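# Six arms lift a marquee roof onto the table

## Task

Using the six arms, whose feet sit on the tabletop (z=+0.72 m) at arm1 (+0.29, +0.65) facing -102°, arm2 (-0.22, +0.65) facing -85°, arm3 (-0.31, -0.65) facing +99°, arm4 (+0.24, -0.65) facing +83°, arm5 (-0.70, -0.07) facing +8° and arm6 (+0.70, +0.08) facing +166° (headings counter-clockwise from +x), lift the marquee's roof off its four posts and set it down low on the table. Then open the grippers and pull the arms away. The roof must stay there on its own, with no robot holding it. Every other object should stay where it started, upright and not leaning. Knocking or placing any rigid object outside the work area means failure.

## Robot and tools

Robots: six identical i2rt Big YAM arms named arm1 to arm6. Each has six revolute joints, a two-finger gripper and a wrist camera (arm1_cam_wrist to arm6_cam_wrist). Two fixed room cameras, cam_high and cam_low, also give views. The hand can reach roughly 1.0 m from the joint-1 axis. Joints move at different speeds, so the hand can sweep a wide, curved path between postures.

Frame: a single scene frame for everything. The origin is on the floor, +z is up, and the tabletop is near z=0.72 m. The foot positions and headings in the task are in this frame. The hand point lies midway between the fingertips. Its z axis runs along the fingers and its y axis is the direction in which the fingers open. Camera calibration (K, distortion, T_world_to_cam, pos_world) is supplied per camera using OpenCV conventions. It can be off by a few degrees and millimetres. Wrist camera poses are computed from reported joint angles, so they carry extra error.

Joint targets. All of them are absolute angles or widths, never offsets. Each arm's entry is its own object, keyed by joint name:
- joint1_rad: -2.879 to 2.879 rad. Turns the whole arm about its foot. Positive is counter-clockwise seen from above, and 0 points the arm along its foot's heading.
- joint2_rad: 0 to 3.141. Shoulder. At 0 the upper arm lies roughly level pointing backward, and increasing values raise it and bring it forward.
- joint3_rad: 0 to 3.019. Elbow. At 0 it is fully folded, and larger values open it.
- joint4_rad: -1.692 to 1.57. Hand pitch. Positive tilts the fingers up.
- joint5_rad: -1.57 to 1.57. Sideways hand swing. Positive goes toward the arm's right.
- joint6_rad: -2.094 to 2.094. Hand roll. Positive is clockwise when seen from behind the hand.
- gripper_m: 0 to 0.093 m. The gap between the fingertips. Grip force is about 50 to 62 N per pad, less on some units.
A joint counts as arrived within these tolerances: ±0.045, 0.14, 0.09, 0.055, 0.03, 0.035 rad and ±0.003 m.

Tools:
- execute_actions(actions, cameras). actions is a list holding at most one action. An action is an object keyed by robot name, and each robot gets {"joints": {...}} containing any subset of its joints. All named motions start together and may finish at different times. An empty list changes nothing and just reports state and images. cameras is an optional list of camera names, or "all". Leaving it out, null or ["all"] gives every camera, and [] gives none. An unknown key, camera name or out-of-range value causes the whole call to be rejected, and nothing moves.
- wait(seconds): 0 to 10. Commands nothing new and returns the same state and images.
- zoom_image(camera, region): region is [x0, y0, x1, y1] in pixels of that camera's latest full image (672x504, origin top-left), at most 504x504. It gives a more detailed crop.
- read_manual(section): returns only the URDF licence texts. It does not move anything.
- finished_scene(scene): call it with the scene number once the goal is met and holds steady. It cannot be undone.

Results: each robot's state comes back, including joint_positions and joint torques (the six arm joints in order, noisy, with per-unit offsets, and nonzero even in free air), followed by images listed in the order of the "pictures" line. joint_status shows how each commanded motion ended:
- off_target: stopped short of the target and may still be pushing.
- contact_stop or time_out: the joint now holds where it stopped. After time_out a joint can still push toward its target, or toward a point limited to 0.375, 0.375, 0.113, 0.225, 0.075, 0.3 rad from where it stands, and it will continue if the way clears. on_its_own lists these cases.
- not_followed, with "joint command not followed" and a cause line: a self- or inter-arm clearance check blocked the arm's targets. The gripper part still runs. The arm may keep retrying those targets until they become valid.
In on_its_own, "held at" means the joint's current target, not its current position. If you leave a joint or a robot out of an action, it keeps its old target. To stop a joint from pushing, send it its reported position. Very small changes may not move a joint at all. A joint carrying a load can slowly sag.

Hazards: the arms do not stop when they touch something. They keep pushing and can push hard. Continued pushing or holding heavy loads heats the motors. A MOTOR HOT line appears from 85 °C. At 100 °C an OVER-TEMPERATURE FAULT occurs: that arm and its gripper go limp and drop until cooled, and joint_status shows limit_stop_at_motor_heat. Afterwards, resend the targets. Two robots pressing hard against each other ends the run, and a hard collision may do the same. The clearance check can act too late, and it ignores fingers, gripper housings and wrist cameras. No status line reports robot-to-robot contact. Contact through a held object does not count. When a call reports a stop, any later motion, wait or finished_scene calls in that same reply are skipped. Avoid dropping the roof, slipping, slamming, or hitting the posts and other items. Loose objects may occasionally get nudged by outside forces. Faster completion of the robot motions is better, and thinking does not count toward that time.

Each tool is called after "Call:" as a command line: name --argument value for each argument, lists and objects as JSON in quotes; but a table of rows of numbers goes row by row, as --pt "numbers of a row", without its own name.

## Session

Call:
execute_actions --actions '[]'

Scene clock: 0.00 s.
Joint torques (N m, as the arm reports them, + toward a larger angle): no reading
Motor temperatures (°C, as the motors report them): arm1=[24 25 26 22 25 25] | arm2=[22 23 28 25 23 23] | arm3=[23 23 26 26 25 24] | arm4=[21 25 26 22 23 23] | arm5=[24 23 28 25 22 25] | arm6=[24 25 26 26 24 23]
arm1.joint_positions: joint1_rad=+0.264 joint2_rad=+0.423 joint3_rad=+0.537 joint4_rad=-1.254 joint5_rad=+0.205 joint6_rad=-0.386 gripper_m=+0.095
arm1.joint_status: not commanded
arm1.hand: x=+0.2644 y=+0.4644 z=+0.9876 quat_wxyz=(-0.045, -0.539, -0.808, +0.233) (m; scene frame)
arm2.joint_positions: joint1_rad=-0.365 joint2_rad=+0.529 joint3_rad=+0.390 joint4_rad=-1.016 joint5_rad=-0.242 joint6_rad=+0.313 gripper_m=+0.095
arm2.joint_status: not commanded
arm2.hand: x=-0.2335 y=+0.4417 z=+0.8599 quat_wxyz=(-0.230, -0.841, -0.486, +0.055) (m; scene frame)
arm3.joint_positions: joint1_rad=+0.100 joint2_rad=+0.340 joint3_rad=+0.661 joint4_rad=-1.383 joint5_rad=+0.313 joint6_rad=+0.492 gripper_m=+0.094
arm3.joint_status: not commanded
arm3.hand: x=-0.3076 y=-0.4737 z=+0.9801 quat_wxyz=(-0.231, +0.578, -0.764, -0.169) (m; scene frame)
arm4.joint_positions: joint1_rad=-0.213 joint2_rad=+0.478 joint3_rad=+0.487 joint4_rad=-1.116 joint5_rad=-0.152 joint6_rad=-0.537 gripper_m=+0.095
arm4.joint_status: not commanded
arm4.hand: x=+0.2745 y=-0.4449 z=+0.8829 quat_wxyz=(-0.191, +0.776, -0.581, -0.155) (m; scene frame)
arm5.joint_positions: joint1_rad=+0.396 joint2_rad=+0.402 joint3_rad=+0.596 joint4_rad=-1.283 joint5_rad=+0.100 joint6_rad=+0.233 gripper_m=+0.095
arm5.joint_status: not commanded
arm5.hand: x=-0.5265 y=+0.0048 z=+0.9192 quat_wxyz=(-0.239, +0.118, -0.963, -0.040) (m; scene frame)
arm6.joint_positions: joint1_rad=-0.297 joint2_rad=+0.503 joint3_rad=+0.450 joint4_rad=-1.052 joint5_rad=-0.299 joint6_rad=-0.184 gripper_m=+0.094
arm6.joint_status: not commanded
arm6.hand: x=+0.4920 y=+0.1495 z=+0.8943 quat_wxyz=(+0.057, +0.954, -0.145, -0.258) (m; scene frame)
pictures: arm1_cam_wrist, arm2_cam_wrist, arm3_cam_wrist, arm4_cam_wrist, arm5_cam_wrist, arm6_cam_wrist, cam_high, cam_low
Images, in order (width x height): arm1_cam_wrist 672x504, arm2_cam_wrist 672x504, arm3_cam_wrist 672x504, arm4_cam_wrist 672x504, arm5_cam_wrist 672x504, arm6_cam_wrist 672x504, cam_high 672x504, cam_low 672x504.

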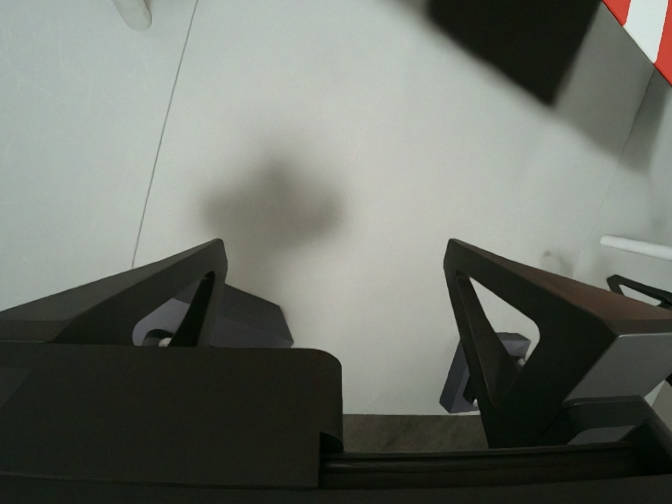

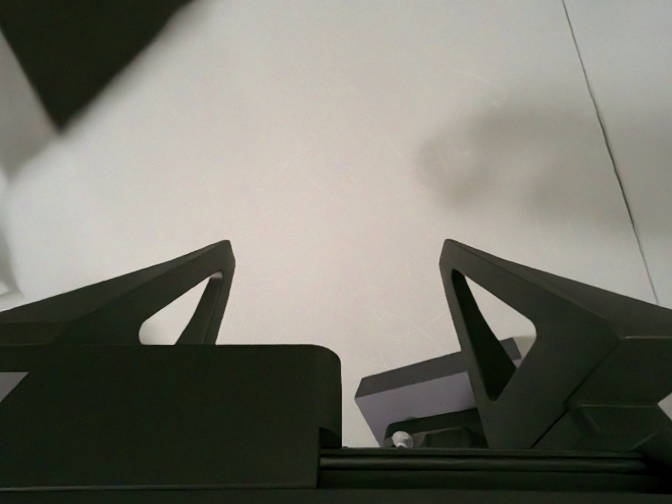

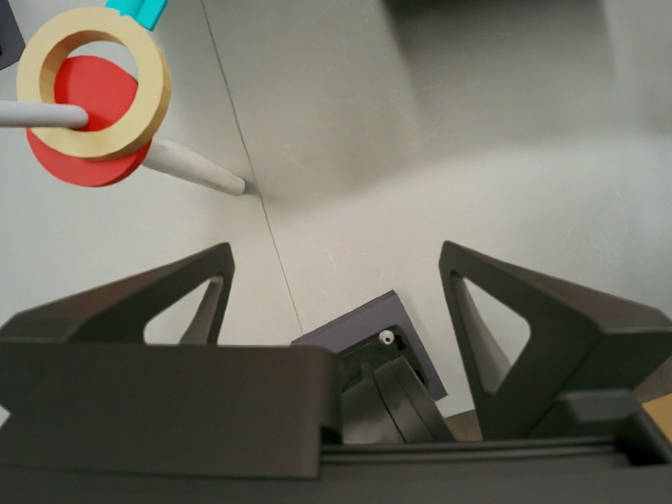

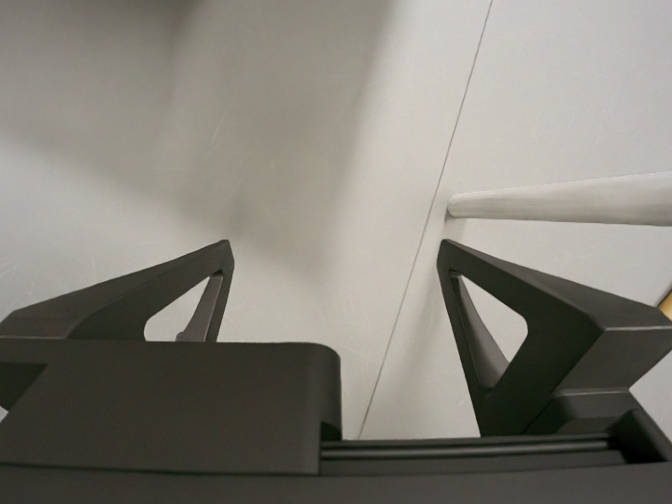

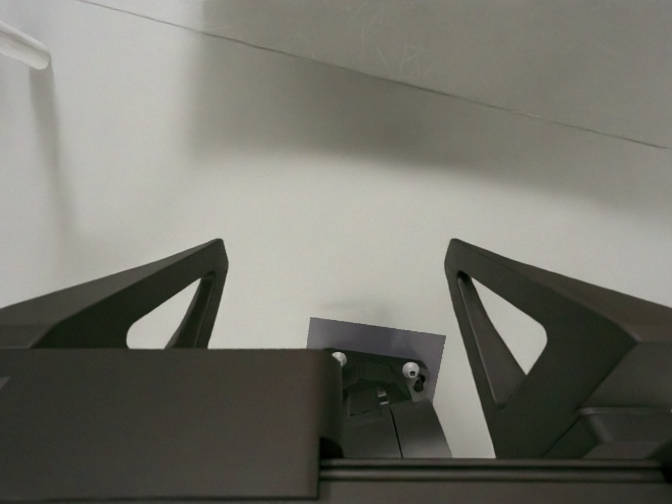

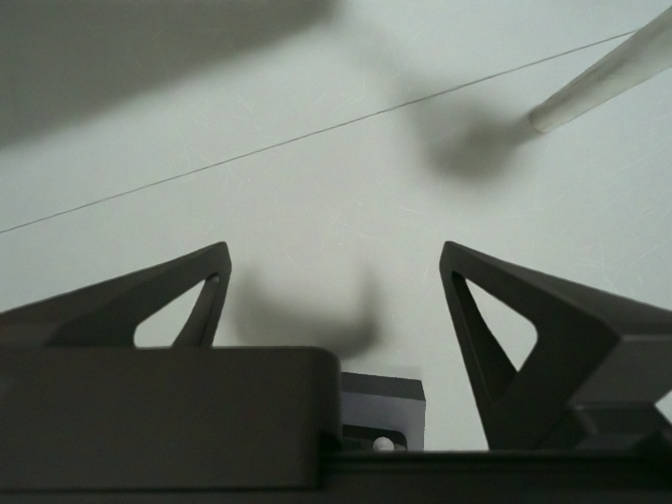

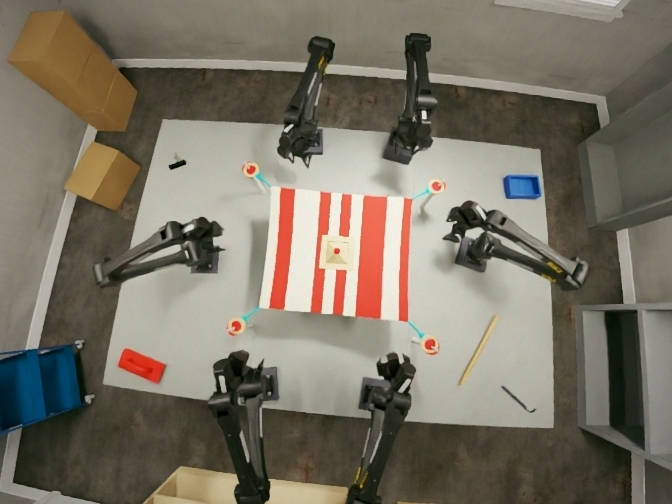

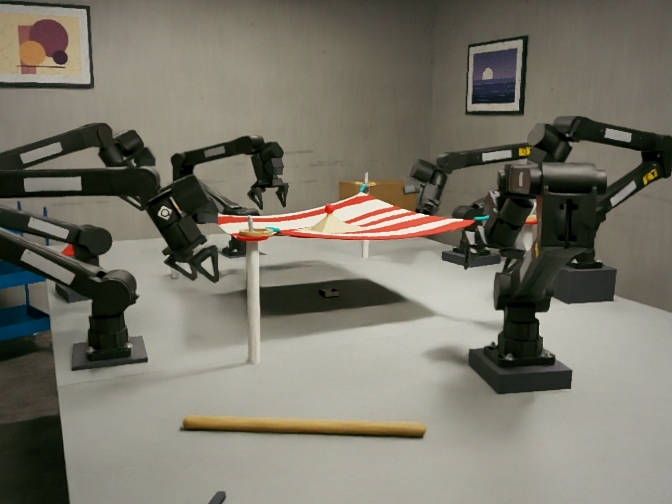

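Call:
execute_actions --actions '[{"arm1":{"joints":{"joint1_rad":0.15,"joint2_rad":1.0,"joint3_rad":1.2,"joint4_rad":-1.62,"joint5_rad":0,"joint6_rad":0.9}},"arm2":{"joints":{"joint1_rad":-0.3,"joint2_rad":1.0,"joint3_rad":1.33,"joint4_rad":-1.68,"joint5_rad":0,"joint6_rad":-0.9}},"arm3":{"joints":{"joint1_rad":-0.3,"joint2_rad":1.0,"joint3_rad":1.33,"joint4_rad":-1.66,"joint5_rad":0,"joint6_rad":0.9}},"arm4":{"joints":{"joint1_rad":0.0,"joint2_rad":1.0,"joint3_rad":1.38,"joint4_rad":-1.68,"joint5_rad":0,"joint6_rad":-0.9}},"arm5":{"joints":{"joint1_rad":0.1,"joint2_rad":0.25,"joint3_rad":0.55,"joint4_rad":-1.5,"joint5_rad":0}},"arm6":{"joints":{"joint1_rad":0.4,"joint2_rad":0.25,"joint3_rad":0.55,"joint4_rad":-1.5,"joint5_rad":0}}}]' --cameras '["arm1_cam_wrist","arm2_cam_wrist","arm3_cam_wrist","arm4_cam_wrist","cam_low"]'

Scene clock: 8.43 s.
Joint torques (N m, as the arm reports them, + toward a larger angle): arm1=[-0.23 -4.39 13.83  0.35  0.01  0.11] | arm2=[-0.91 -3.88 10.75  0.91 -0.02 -0.06] | arm3=[ 0.23 -5.06 11.68 -0.53 -0.19 -0.01] | arm4=[ 1.45 -4.68 14.09  0.34  0.02 -0.2 ] | arm5=[-1.42  4.72  8.31  0.78 -0.21  0.  ] | arm6=[ 1.05  3.32 12.77  0.95  0.12  0.04]
Motor temperatures (°C, as the motors report them): arm1=[24 26 29 22 25 25] | arm2=[22 23 32 25 23 23] | arm3=[23 23 29 26 25 24] | arm4=[21 25 30 22 23 23] | arm5=[24 23 30 25 22 25] | arm6=[24 25 29 26 24 23]
arm1.joint_positions: joint1_rad=+0.153 joint2_rad=+0.999 joint3_rad=+1.152 joint4_rad=-1.609 joint5_rad=+0.004 joint6_rad=+0.884 gripper_m=+0.095
arm1.joint_status: all done
arm1.hand: x=+0.2723 y=+0.3726 z=+1.1167 quat_wxyz=(-0.056, -0.949, -0.309, +0.023) (m; scene frame)
arm2.joint_positions: joint1_rad=-0.303 joint2_rad=+0.997 joint3_rad=+1.295 joint4_rad=-1.669 joint5_rad=-0.003 joint6_rad=-0.892 gripper_m=+0.095
arm2.joint_status: all done
arm2.hand: x=-0.2768 y=+0.3685 z=+1.1096 quat_wxyz=(-0.025, -0.423, -0.901, +0.097) (m; scene frame)
arm3.joint_positions: joint1_rad=-0.298 joint2_rad=+1.005 joint3_rad=+1.280 joint4_rad=-1.650 joint5_rad=+0.004 joint6_rad=+0.891 gripper_m=+0.094
arm3.joint_status: all done
arm3.hand: x=-0.2796 y=-0.3564 z=+1.0946 quat_wxyz=(-0.038, +0.284, -0.954, -0.085) (m; scene frame)
arm4.joint_positions: joint1_rad=-0.004 joint2_rad=+1.003 joint3_rad=+1.333 joint4_rad=-1.667 joint5_rad=-0.003 joint6_rad=-0.885 gripper_m=+0.095
arm4.joint_status: all done
arm4.hand: x=+0.2627 y=-0.3609 z=+1.1044 quat_wxyz=(-0.116, +0.921, -0.370, -0.038) (m; scene frame)
arm5.joint_positions: joint1_rad=+0.111 joint2_rad=+0.250 joint3_rad=+0.550 joint4_rad=-1.491 joint5_rad=+0.005 joint6_rad=+0.233 gripper_m=+0.095
arm5.joint_status: all done
arm5.hand: x=-0.5749 y=-0.0439 z=+0.8964 quat_wxyz=(-0.185, -0.009, -0.982, -0.040) (m; scene frame)
arm6.joint_positions: joint1_rad=+0.390 joint2_rad=+0.248 joint3_rad=+0.496 joint4_rad=-1.492 joint5_rad=-0.004 joint6_rad=-0.184 gripper_m=+0.094
arm6.joint_status: all done
arm6.hand: x=+0.5785 y=+0.0651 z=+0.9068 quat_wxyz=(+0.004, +0.975, +0.155, -0.157) (m; scene frame)
pictures: arm1_cam_wrist, arm2_cam_wrist, arm3_cam_wrist, arm4_cam_wrist, cam_low
camera_calibration (this result's frames):
arm1_cam_wrist: T_world_to_cam=[[-0.592745, 0.799869, -0.0941397, -0.0335872], [0.659016, 0.548886, 0.514221, -0.951191], [0.462981, 0.242762, -0.852476, 0.857643], [0, 0, 0, 1]] pos_world=[0.209868, 0.340757, 1.21708]
arm2_cam_wrist: T_world_to_cam=[[-0.770596, -0.619297, 0.150511, -0.154346], [-0.493056, 0.728935, 0.47492, -0.925638], [-0.40383, 0.291761, -0.867062, 0.866059], [0, 0, 0, 1]] pos_world=[-0.225589, 0.326462, 1.21376]
arm3_cam_wrist: T_world_to_cam=[[0.545862, -0.826867, -0.13537, 0.00546431], [-0.698663, -0.538369, 0.471199, -0.897011], [-0.462498, -0.162631, -0.871577, 0.8935], [0, 0, 0, 1]] pos_world=[-0.216449, -0.333094, 1.20216]
arm4_cam_wrist: T_world_to_cam=[[0.686259, 0.700637, 0.195335, -0.146932], [0.58022, -0.689276, 0.43387, -0.876735], [0.438625, -0.18441, -0.879546, 0.90989], [0, 0, 0, 1]] pos_world=[0.210432, -0.333573, 1.20938]
Images, in order (width x height): arm1_cam_wrist 672x504, arm2_cam_wrist 672x504, arm3_cam_wrist 672x504, arm4_cam_wrist 672x504, cam_low 672x504.

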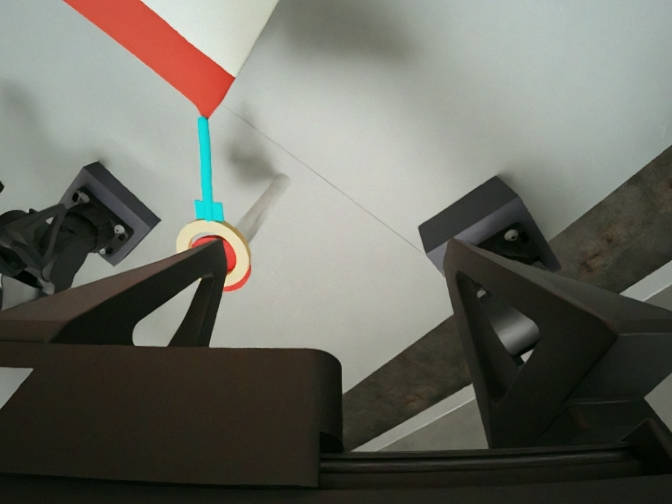

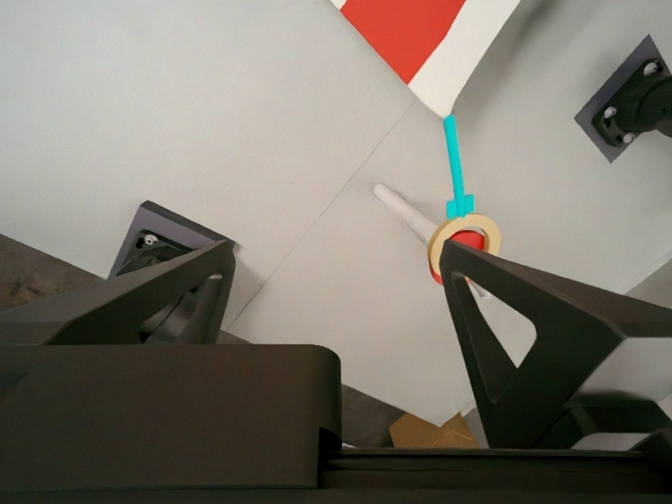

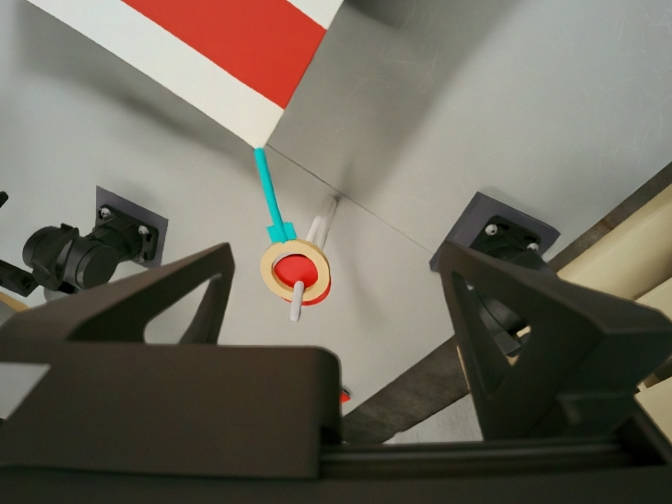

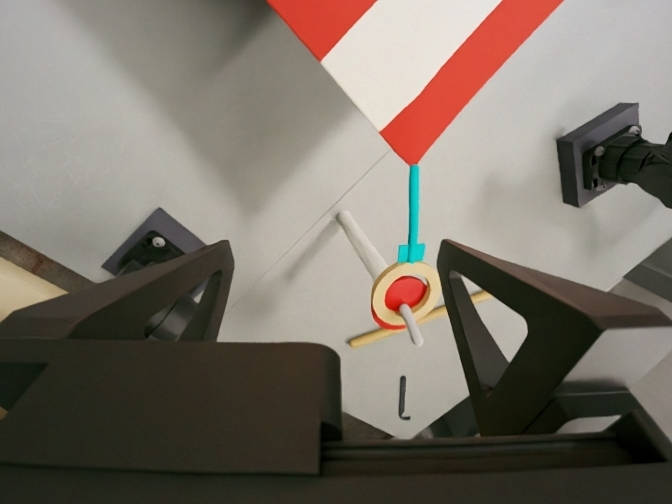

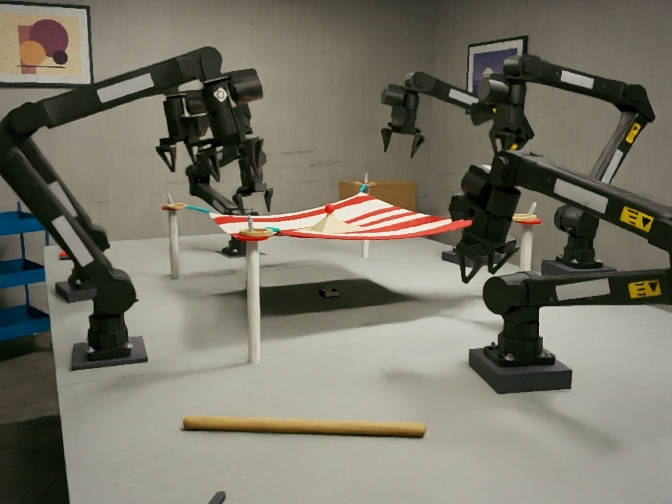

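Call:
execute_actions --actions '[{"arm1":{"joints":{"joint1_rad":0.57,"joint2_rad":1.262,"joint3_rad":1.205,"joint4_rad":-1.455,"joint6_rad":1.22}},"arm2":{"joints":{"joint1_rad":-0.684,"joint2_rad":1.345,"joint3_rad":1.445,"joint4_rad":-1.617,"joint6_rad":-1.48}},"arm3":{"joints":{"joint1_rad":0.084,"joint2_rad":1.12,"joint3_rad":1.19,"joint4_rad":-1.62,"joint6_rad":1.16}},"arm4":{"joints":{"joint1_rad":-0.436,"joint2_rad":1.17,"joint3_rad":1.375,"joint4_rad":-1.69,"joint6_rad":-1.39}}}]' --cameras '["arm1_cam_wrist","arm2_cam_wrist","arm3_cam_wrist","arm4_cam_wrist","cam_low"]'

Scene clock: 29.50 s.
Joint torques (N m, as the arm reports them, + toward a larger angle): arm1=[-0.45 -9.88 12.56  0.81  0.1   0.08] | arm2=[ -0.91 -10.15   9.65   1.15  -0.1   -0.11] | arm3=[-0.1  -6.45  8.63 -0.09 -0.09  0.01] | arm4=[ 1.31 -8.42 13.6   0.02 -0.08 -0.23] | arm5=[-1.46  4.26  8.02  0.77 -0.16  0.02] | arm6=[ 0.7   3.51 12.82  1.07  0.11  0.02]
Motor temperatures (°C, as the motors report them): arm1=[24 26 33 22 25 25] | arm2=[22 23 36 25 23 23] | arm3=[23 24 33 26 25 24] | arm4=[21 26 33 22 23 23] | arm5=[24 23 31 25 22 25] | arm6=[24 25 34 26 24 23]
arm1.joint_positions: joint1_rad=+0.575 joint2_rad=+1.279 joint3_rad=+1.170 joint4_rad=-1.463 joint5_rad=+0.002 joint6_rad=+1.204 gripper_m=+0.095
arm1.joint_status: all done
arm1.hand: x=+0.4166 y=+0.3174 z=+1.0430 quat_wxyz=(-0.003, -0.934, -0.358, +0.001) (m; scene frame)
arm2.joint_positions: joint1_rad=-0.691 joint2_rad=+1.355 joint3_rad=+1.428 joint4_rad=-1.623 joint5_rad=-0.001 joint6_rad=-1.472 gripper_m=+0.095
arm2.joint_status: all done
arm2.hand: x=-0.4378 y=+0.3230 z=+1.0500 quat_wxyz=(+0.002, -0.336, -0.942, +0.010) (m; scene frame)
arm3.joint_positions: joint1_rad=+0.088 joint2_rad=+1.120 joint3_rad=+1.183 joint4_rad=-1.627 joint5_rad=+0.003 joint6_rad=+1.152 gripper_m=+0.094
arm3.joint_status: all done
arm3.hand: x=-0.3937 y=-0.3582 z=+1.0244 quat_wxyz=(+0.000, +0.344, -0.939, +0.001) (m; scene frame)
arm4.joint_positions: joint1_rad=-0.437 joint2_rad=+1.190 joint3_rad=+1.333 joint4_rad=-1.679 joint5_rad=-0.002 joint6_rad=-1.375 gripper_m=+0.095
arm4.joint_status: all done
arm4.hand: x=+0.4022 y=-0.3651 z=+1.0498 quat_wxyz=(-0.023, +0.937, -0.347, +0.001) (m; scene frame)
arm5.joint_positions: joint1_rad=+0.111 joint2_rad=+0.250 joint3_rad=+0.550 joint4_rad=-1.491 joint5_rad=+0.005 joint6_rad=+0.233 gripper_m=+0.095
arm5.joint_status: not commanded
arm5.hand: x=-0.5749 y=-0.0439 z=+0.8964 quat_wxyz=(-0.185, -0.009, -0.982, -0.040) (m; scene frame)
arm6.joint_positions: joint1_rad=+0.390 joint2_rad=+0.248 joint3_rad=+0.496 joint4_rad=-1.492 joint5_rad=-0.004 joint6_rad=-0.184 gripper_m=+0.094
arm6.joint_status: not commanded
arm6.hand: x=+0.5785 y=+0.0651 z=+0.9068 quat_wxyz=(+0.004, +0.975, +0.155, -0.157) (m; scene frame)
pictures: arm1_cam_wrist, arm2_cam_wrist, arm3_cam_wrist, arm4_cam_wrist, cam_low
camera_calibration (this result's frames):
arm1_cam_wrist: T_world_to_cam=[[-0.671715, 0.740781, -0.00656589, 0.0494733], [0.601349, 0.550417, 0.579155, -1.02224], [0.432641, 0.385079, -0.815191, 0.670015], [0, 0, 0, 1]] pos_world=[0.358078, 0.268, 1.13855]
arm2_cam_wrist: T_world_to_cam=[[-0.638072, -0.769752, 0.0185764, -0.0524655], [-0.615941, 0.524753, 0.587581, -1.04973], [-0.46204, 0.363477, -0.808952, 0.652947], [0, 0, 0, 1]] pos_world=[-0.378364, 0.273135, 1.14598]
arm3_cam_wrist: T_world_to_cam=[[0.644582, -0.764486, 0.00864903, -0.0295278], [-0.625884, -0.521154, 0.580231, -1.02146], [-0.439071, -0.37942, -0.814406, 0.652242], [0, 0, 0, 1]] pos_world=[-0.3339, -0.307437, 1.12413]
arm4_cam_wrist: T_world_to_cam=[[0.646382, 0.761224, 0.0522349, -0.0406134], [0.608878, -0.555854, 0.565944, -1.03833], [0.459846, -0.334011, -0.822787, 0.677125], [0, 0, 0, 1]] pos_world=[0.347096, -0.320078, 1.14689]
Images, in order (width x height): arm1_cam_wrist 672x504, arm2_cam_wrist 672x504, arm3_cam_wrist 672x504, arm4_cam_wrist 672x504, cam_low 672x504.

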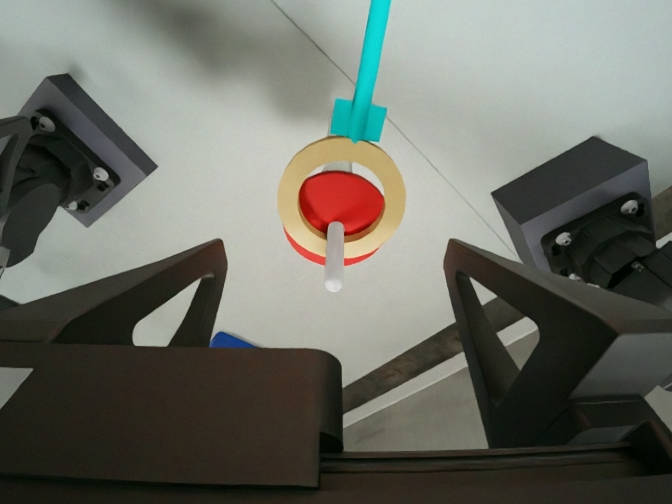

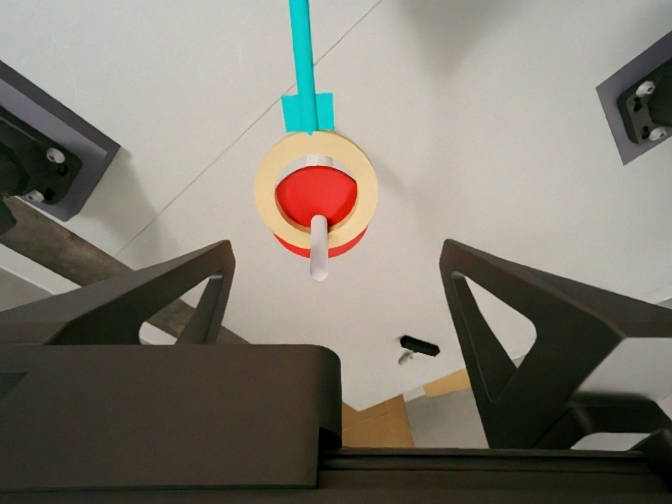

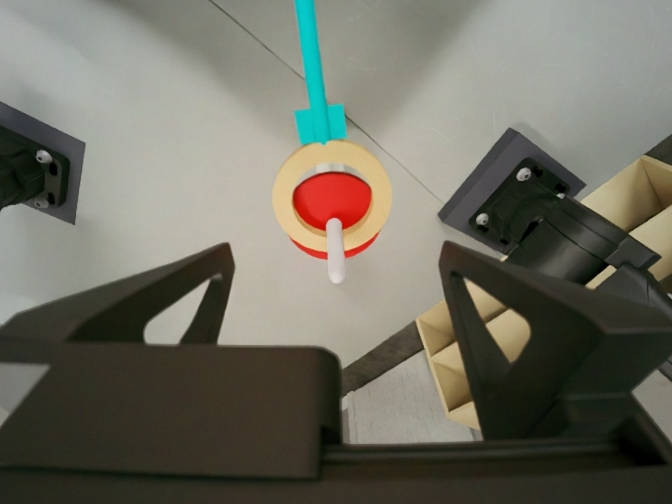

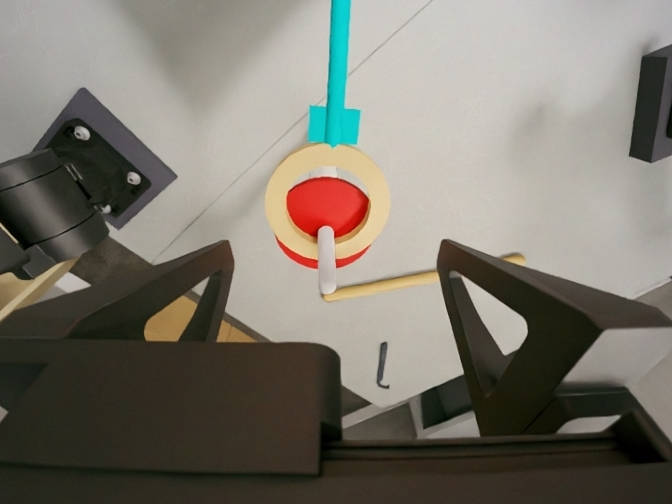

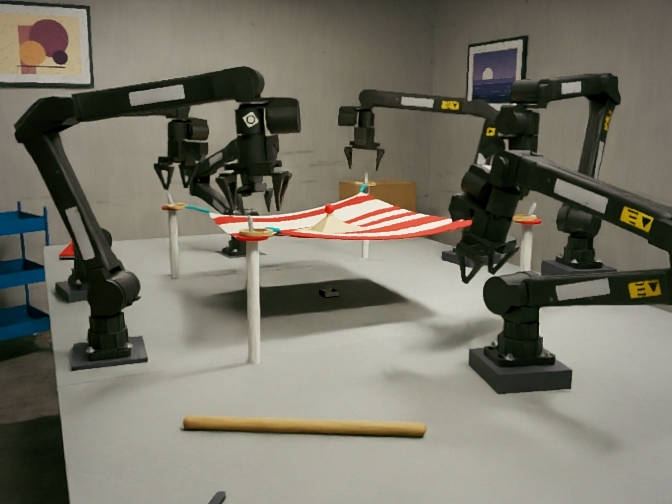

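Call:
execute_actions --actions '[{"arm1":{"joints":{"joint3_rad":1.01,"joint4_rad":-1.25}},"arm2":{"joints":{"joint1_rad":-0.668,"joint3_rad":1.264,"joint4_rad":-1.482}},"arm3":{"joints":{"joint3_rad":1.006,"joint4_rad":-1.426}},"arm4":{"joints":{"joint3_rad":1.185,"joint4_rad":-1.523}}}]' --cameras '["arm1_cam_wrist","arm2_cam_wrist","arm3_cam_wrist","arm4_cam_wrist","cam_low"]'

Scene clock: 41.97 s.
Joint torques (N m, as the arm reports them, + toward a larger angle): arm1=[-0.4  -7.99  9.92  1.05  0.11  0.07] | arm2=[-0.83 -9.05  8.45  1.31 -0.12 -0.05] | arm3=[ 0.12 -5.68  8.28  0.06 -0.09  0.  ] | arm4=[ 1.33 -7.39 10.98  1.2  -0.09 -0.21] | arm5=[-0.56  4.32  8.02  0.66 -0.21 -0.02] | arm6=[ 1.11  3.36 12.79  0.93  0.13  0.04]
Motor temperatures (°C, as the motors report them): arm1=[24 26 33 22 25 25] | arm2=[22 23 36 25 23 23] | arm3=[23 24 32 26 25 24] | arm4=[21 26 34 22 23 23] | arm5=[24 23 31 25 22 25] | arm6=[24 25 35 26 24 23]
arm1.joint_positions: joint1_rad=+0.575 joint2_rad=+1.269 joint3_rad=+1.000 joint4_rad=-1.264 joint5_rad=+0.002 joint6_rad=+1.205 gripper_m=+0.095
arm1.joint_status: all done
arm1.hand: x=+0.4147 y=+0.3222 z=+0.9828 quat_wxyz=(-0.023, -0.934, -0.357, +0.001) (m; scene frame)
arm2.joint_positions: joint1_rad=-0.672 joint2_rad=+1.345 joint3_rad=+1.261 joint4_rad=-1.493 joint5_rad=-0.001 joint6_rad=-1.472 gripper_m=+0.095
arm2.joint_status: all done
arm2.hand: x=-0.4260 y=+0.3281 z=+0.9900 quat_wxyz=(-0.001, -0.327, -0.945, -0.003) (m; scene frame)
arm3.joint_positions: joint1_rad=+0.088 joint2_rad=+1.115 joint3_rad=+1.005 joint4_rad=-1.437 joint5_rad=+0.003 joint6_rad=+1.152 gripper_m=+0.094
arm3.joint_status: all done
arm3.hand: x=-0.3938 y=-0.3581 z=+0.9576 quat_wxyz=(-0.001, +0.344, -0.939, -0.007) (m; scene frame)
arm4.joint_positions: joint1_rad=-0.437 joint2_rad=+1.178 joint3_rad=+1.174 joint4_rad=-1.539 joint5_rad=-0.002 joint6_rad=-1.375 gripper_m=+0.095
arm4.joint_status: all done
arm4.hand: x=+0.4011 y=-0.3666 z=+0.9925 quat_wxyz=(-0.019, +0.938, -0.347, +0.000) (m; scene frame)
arm5.joint_positions: joint1_rad=+0.111 joint2_rad=+0.250 joint3_rad=+0.550 joint4_rad=-1.491 joint5_rad=+0.005 joint6_rad=+0.233 gripper_m=+0.095
arm5.joint_status: not commanded
arm5.hand: x=-0.5749 y=-0.0439 z=+0.8964 quat_wxyz=(-0.185, -0.009, -0.982, -0.040) (m; scene frame)
arm6.joint_positions: joint1_rad=+0.390 joint2_rad=+0.248 joint3_rad=+0.496 joint4_rad=-1.492 joint5_rad=-0.004 joint6_rad=-0.184 gripper_m=+0.094
arm6.joint_status: not commanded
arm6.hand: x=+0.5785 y=+0.0651 z=+0.9068 quat_wxyz=(+0.004, +0.975, +0.155, -0.157) (m; scene frame)
pictures: arm1_cam_wrist, arm2_cam_wrist, arm3_cam_wrist, arm4_cam_wrist, cam_low
camera_calibration (this result's frames):
arm1_cam_wrist: T_world_to_cam=[[-0.671102, 0.740107, -0.0431722, 0.0801921], [0.5935, 0.571236, 0.566963, -0.980346], [0.444275, 0.354867, -0.822611, 0.632083], [0, 0, 0, 1]] pos_world=[0.354834, 0.276353, 1.07924]
arm2_cam_wrist: T_world_to_cam=[[-0.623351, -0.781901, -0.00797754, -0.00337727], [-0.634292, 0.499655, 0.589931, -1.01178], [-0.457282, 0.372794, -0.807414, 0.605427], [0, 0, 0, 1]] pos_world=[-0.367019, 0.277201, 1.08568]
arm3_cam_wrist: T_world_to_cam=[[0.644268, -0.764774, -0.00635564, -0.014648], [-0.623446, -0.529986, 0.57483, -0.979824], [-0.442983, -0.366382, -0.818248, 0.604619], [0, 0, 0, 1]] pos_world=[-0.333594, -0.308974, 1.05787]
arm4_cam_wrist: T_world_to_cam=[[0.646259, 0.761826, 0.0443825, -0.0277404], [0.611327, -0.551647, 0.567419, -1.00696], [0.456758, -0.339568, -0.822232, 0.62859], [0, 0, 0, 1]] pos_world=[0.346394, -0.320903, 1.08944]
Images, in order (width x height): arm1_cam_wrist 672x504, arm2_cam_wrist 672x504, arm3_cam_wrist 672x504, arm4_cam_wrist 672x504, cam_low 672x504.

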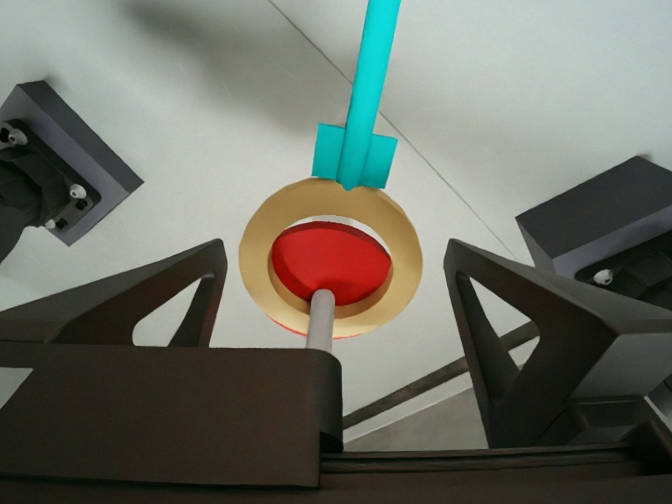

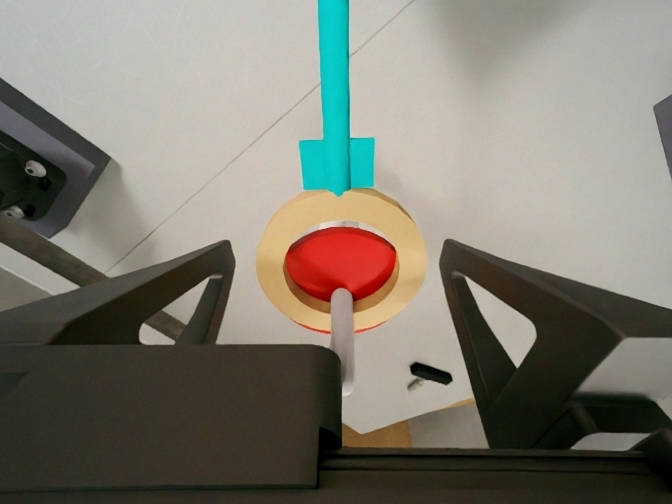

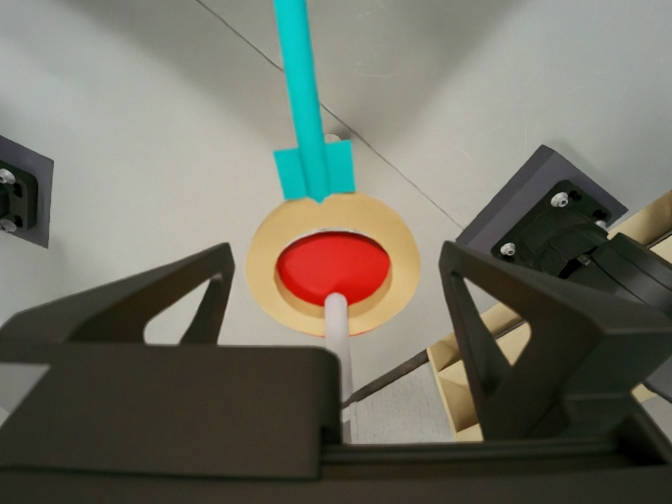

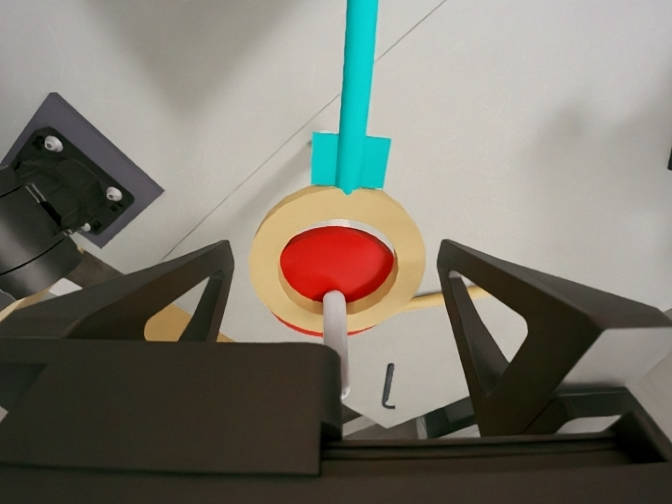

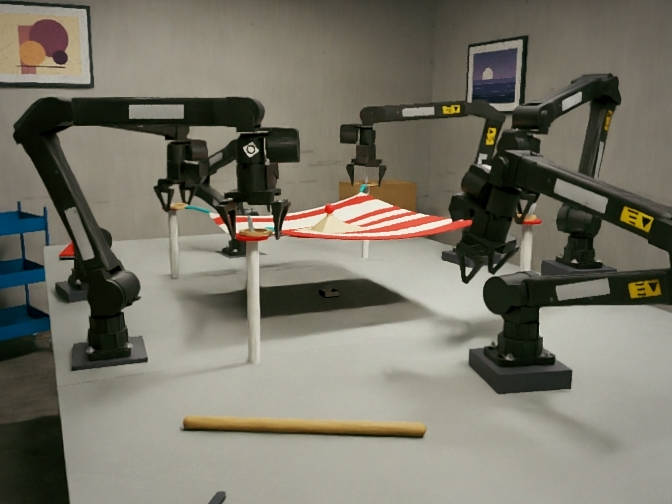

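Call:
execute_actions --actions '[{"arm1":{"joints":{"gripper_m":0.058}},"arm2":{"joints":{"gripper_m":0.058}},"arm3":{"joints":{"gripper_m":0.058}},"arm4":{"joints":{"gripper_m":0.058}}}]' --cameras '[]'

Call:
execute_actions --actions '[{"arm1":{"joints":{"joint1_rad":0.612,"joint3_rad":1.10,"joint4_rad":-1.35}},"arm2":{"joints":{"joint1_rad":-0.71,"joint3_rad":1.36,"joint4_rad":-1.565}},"arm3":{"joints":{"joint1_rad":0.13,"joint3_rad":1.108,"joint4_rad":-1.53}},"arm4":{"joints":{"joint1_rad":-0.478,"joint3_rad":1.285,"joint4_rad":-1.612}}}]' --cameras '["arm1_cam_wrist","arm2_cam_wrist","arm3_cam_wrist","arm4_cam_wrist"]'

Scene clock: 47.20 s.
Joint torques (N m, as the arm reports them, + toward a larger angle): arm1=[-0.35 -9.1  10.05  0.87  0.17  0.06] | arm2=[-1.05 -9.27  8.48  1.29 -0.11 -0.12] | arm3=[ 0.46 -5.68  8.25  0.04 -0.08 -0.02] | arm4=[ 1.3  -7.47 10.95  1.15 -0.09 -0.21] | arm5=[-1.31  5.26  8.29  0.54 -0.17 -0.03] | arm6=[ 0.87  3.72 12.79  0.96  0.11  0.05]
Motor temperatures (°C, as the motors report them): arm1=[24 26 32 22 25 25] | arm2=[22 23 36 25 23 23] | arm3=[23 24 32 26 25 24] | arm4=[21 26 33 22 23 23] | arm5=[24 23 31 25 22 25] | arm6=[24 25 35 26 24 23]
arm1.joint_positions: joint1_rad=+0.575 joint2_rad=+1.269 joint3_rad=+1.000 joint4_rad=-1.258 joint5_rad=+0.000 joint6_rad=+1.205 gripper_m=+0.068
arm1.joint_status: gripper_m off_target (ended at +0.068, target +0.058)
arm1.hand: x=+0.4155 y=+0.3209 z=+0.9829 quat_wxyz=(-0.026, -0.934, -0.357, +0.000) (m; scene frame)
arm2.joint_positions: joint1_rad=-0.672 joint2_rad=+1.345 joint3_rad=+1.261 joint4_rad=-1.492 joint5_rad=-0.001 joint6_rad=-1.472 gripper_m=+0.068
arm2.joint_status: gripper_m off_target (ended at +0.068, target +0.058)
arm2.hand: x=-0.4262 y=+0.3279 z=+0.9900 quat_wxyz=(-0.001, -0.327, -0.945, -0.002) (m; scene frame)
arm3.joint_positions: joint1_rad=+0.088 joint2_rad=+1.115 joint3_rad=+1.005 joint4_rad=-1.437 joint5_rad=+0.003 joint6_rad=+1.152 gripper_m=+0.068
arm3.joint_status: gripper_m off_target (ended at +0.068, target +0.058)
arm3.hand: x=-0.3938 y=-0.3581 z=+0.9576 quat_wxyz=(-0.001, +0.344, -0.939, -0.007) (m; scene frame)
arm4.joint_positions: joint1_rad=-0.437 joint2_rad=+1.178 joint3_rad=+1.174 joint4_rad=-1.538 joint5_rad=-0.002 joint6_rad=-1.375 gripper_m=+0.068
arm4.joint_status: gripper_m off_target (ended at +0.068, target +0.058)
arm4.hand: x=+0.4013 y=-0.3663 z=+0.9925 quat_wxyz=(-0.019, +0.938, -0.347, +0.001) (m; scene frame)
arm5.joint_positions: joint1_rad=+0.111 joint2_rad=+0.250 joint3_rad=+0.550 joint4_rad=-1.491 joint5_rad=+0.005 joint6_rad=+0.233 gripper_m=+0.095
arm5.joint_status: not commanded
arm5.hand: x=-0.5749 y=-0.0439 z=+0.8964 quat_wxyz=(-0.185, -0.009, -0.982, -0.040) (m; scene frame)
arm6.joint_positions: joint1_rad=+0.390 joint2_rad=+0.248 joint3_rad=+0.496 joint4_rad=-1.492 joint5_rad=-0.004 joint6_rad=-0.184 gripper_m=+0.094
arm6.joint_status: not commanded
arm6.hand: x=+0.5785 y=+0.0651 z=+0.9068 quat_wxyz=(+0.004, +0.975, +0.155, -0.157) (m; scene frame)
pictures: none
No camera images: the call's "cameras" was empty. Leave "cameras" out to get every camera's image.

Scene clock: 48.00 s.
Joint torques (N m, as the arm reports them, + toward a larger angle): arm1=[ 0.82 -8.24 13.18  0.07 -0.04  0.04] | arm2=[-2.34 -9.12 11.48  0.44  0.22 -0.05] | arm3=[ 0.78 -6.08 10.85 -1.06 -0.18 -0.02] | arm4=[ 0.02 -7.82 14.99 -0.21  0.14 -0.19] | arm5=[-1.03  3.93  8.44  0.74 -0.15  0.02] | arm6=[ 0.39  3.28 12.87  1.02  0.12  0.04]
Motor temperatures (°C, as the motors report them): arm1=[24 26 32 22 25 25] | arm2=[22 23 36 25 23 23] | arm3=[23 24 32 26 25 24] | arm4=[21 26 33 22 23 23] | arm5=[24 23 31 25 22 25] | arm6=[24 25 35 26 24 23]
arm1.joint_positions: joint1_rad=+0.601 joint2_rad=+1.269 joint3_rad=+1.057 joint4_rad=-1.336 joint5_rad=+0.006 joint6_rad=+1.208 gripper_m=+0.068
arm1.joint_status: all done
arm1.hand: x=+0.4229 y=+0.3242 z=+1.0037 quat_wxyz=(-0.015, -0.930, -0.368, +0.003) (m; scene frame)
arm2.joint_positions: joint1_rad=-0.696 joint2_rad=+1.346 joint3_rad=+1.315 joint4_rad=-1.553 joint5_rad=-0.009 joint6_rad=-1.475 gripper_m=+0.068
arm2.joint_status: all done
arm2.hand: x=-0.4322 y=+0.3321 z=+1.0101 quat_wxyz=(-0.006, -0.337, -0.941, -0.005) (m; scene frame)
arm3.joint_positions: joint1_rad=+0.121 joint2_rad=+1.118 joint3_rad=+1.068 joint4_rad=-1.517 joint5_rad=+0.004 joint6_rad=+1.155 gripper_m=+0.068
arm3.joint_status: all done
arm3.hand: x=-0.4027 y=-0.3626 z=+0.9809 quat_wxyz=(-0.001, +0.359, -0.933, +0.003) (m; scene frame)
arm4.joint_positions: joint1_rad=-0.464 joint2_rad=+1.178 joint3_rad=+1.229 joint4_rad=-1.596 joint5_rad=-0.007 joint6_rad=-1.377 gripper_m=+0.068
arm4.joint_status: all done
arm4.hand: x=+0.4074 y=-0.3717 z=+1.0135 quat_wxyz=(-0.018, +0.933, -0.359, -0.002) (m; scene frame)
arm5.joint_positions: joint1_rad=+0.111 joint2_rad=+0.250 joint3_rad=+0.550 joint4_rad=-1.491 joint5_rad=+0.005 joint6_rad=+0.233 gripper_m=+0.095
arm5.joint_status: not commanded
arm5.hand: x=-0.5749 y=-0.0439 z=+0.8964 quat_wxyz=(-0.185, -0.009, -0.982, -0.040) (m; scene frame)
arm6.joint_positions: joint1_rad=+0.390 joint2_rad=+0.248 joint3_rad=+0.496 joint4_rad=-1.492 joint5_rad=-0.004 joint6_rad=-0.184 gripper_m=+0.094
arm6.joint_status: not commanded
arm6.hand: x=+0.5785 y=+0.0651 z=+0.9068 quat_wxyz=(+0.004, +0.975, +0.155, -0.157) (m; scene frame)
pictures: arm1_cam_wrist, arm2_cam_wrist, arm3_cam_wrist, arm4_cam_wrist
camera_calibration (this result's frames):
arm1_cam_wrist: T_world_to_cam=[[-0.687537, 0.725645, -0.0270672, 0.0805764], [0.586405, 0.576822, 0.568688, -0.998662], [0.428278, 0.375122, -0.822108, 0.644596], [0, 0, 0, 1]] pos_world=[0.364953, 0.275779, 1.10004]
arm2_cam_wrist: T_world_to_cam=[[-0.639555, -0.768592, -0.0153251, -0.00791219], [-0.630028, 0.512623, 0.583338, -1.02539], [-0.440493, 0.382732, -0.812085, 0.62601], [0, 0, 0, 1]] pos_world=[-0.375333, 0.279964, 1.1064]
arm3_cam_wrist: T_world_to_cam=[[0.667597, -0.744428, 0.0118531, -0.0133332], [-0.610887, -0.538599, 0.580283, -1.00455], [-0.425595, -0.394636, -0.814329, 0.611076], [0, 0, 0, 1]] pos_world=[-0.344697, -0.309825, 1.0807]
arm4_cam_wrist: T_world_to_cam=[[0.665343, 0.745414, 0.0409487, -0.0392462], [0.600916, -0.567299, 0.563091, -1.02274], [0.442966, -0.350042, -0.82538, 0.646242], [0, 0, 0, 1]] pos_world=[0.354428, -0.324732, 1.1109]
Images, in order (width x height): arm1_cam_wrist 672x504, arm2_cam_wrist 672x504, arm3_cam_wrist 672x504, arm4_cam_wrist 672x504.

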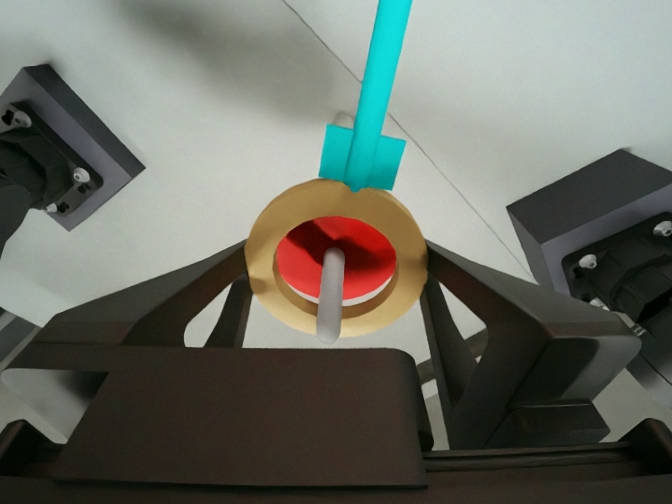

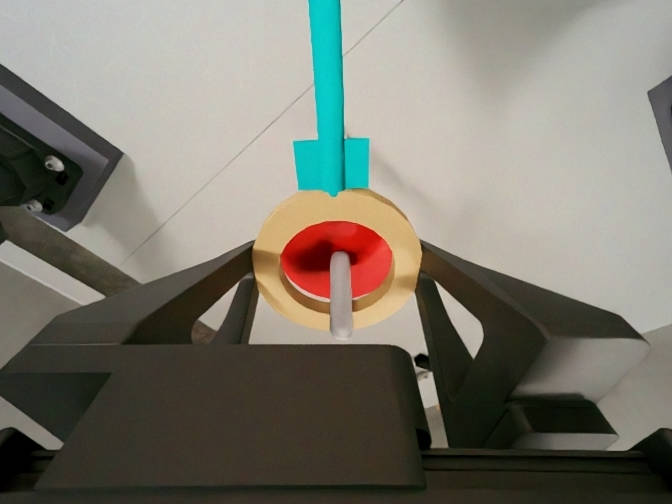

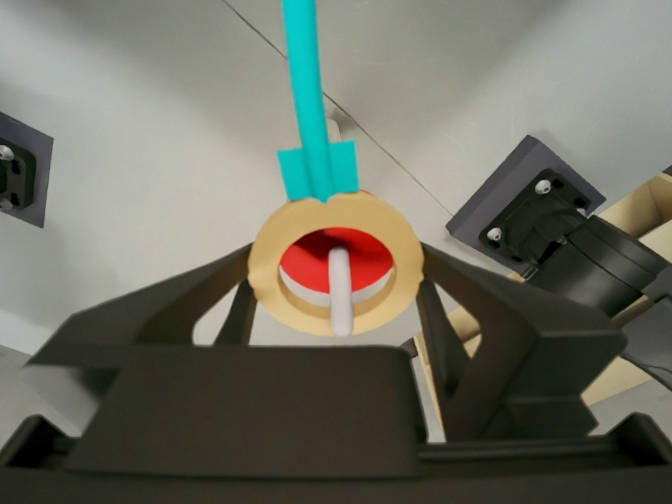

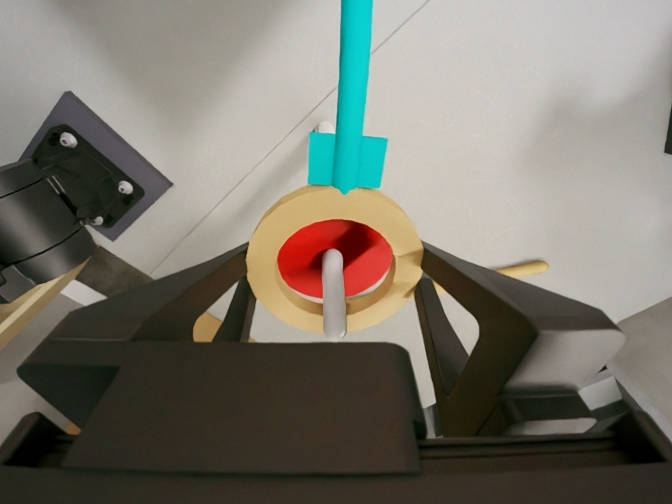

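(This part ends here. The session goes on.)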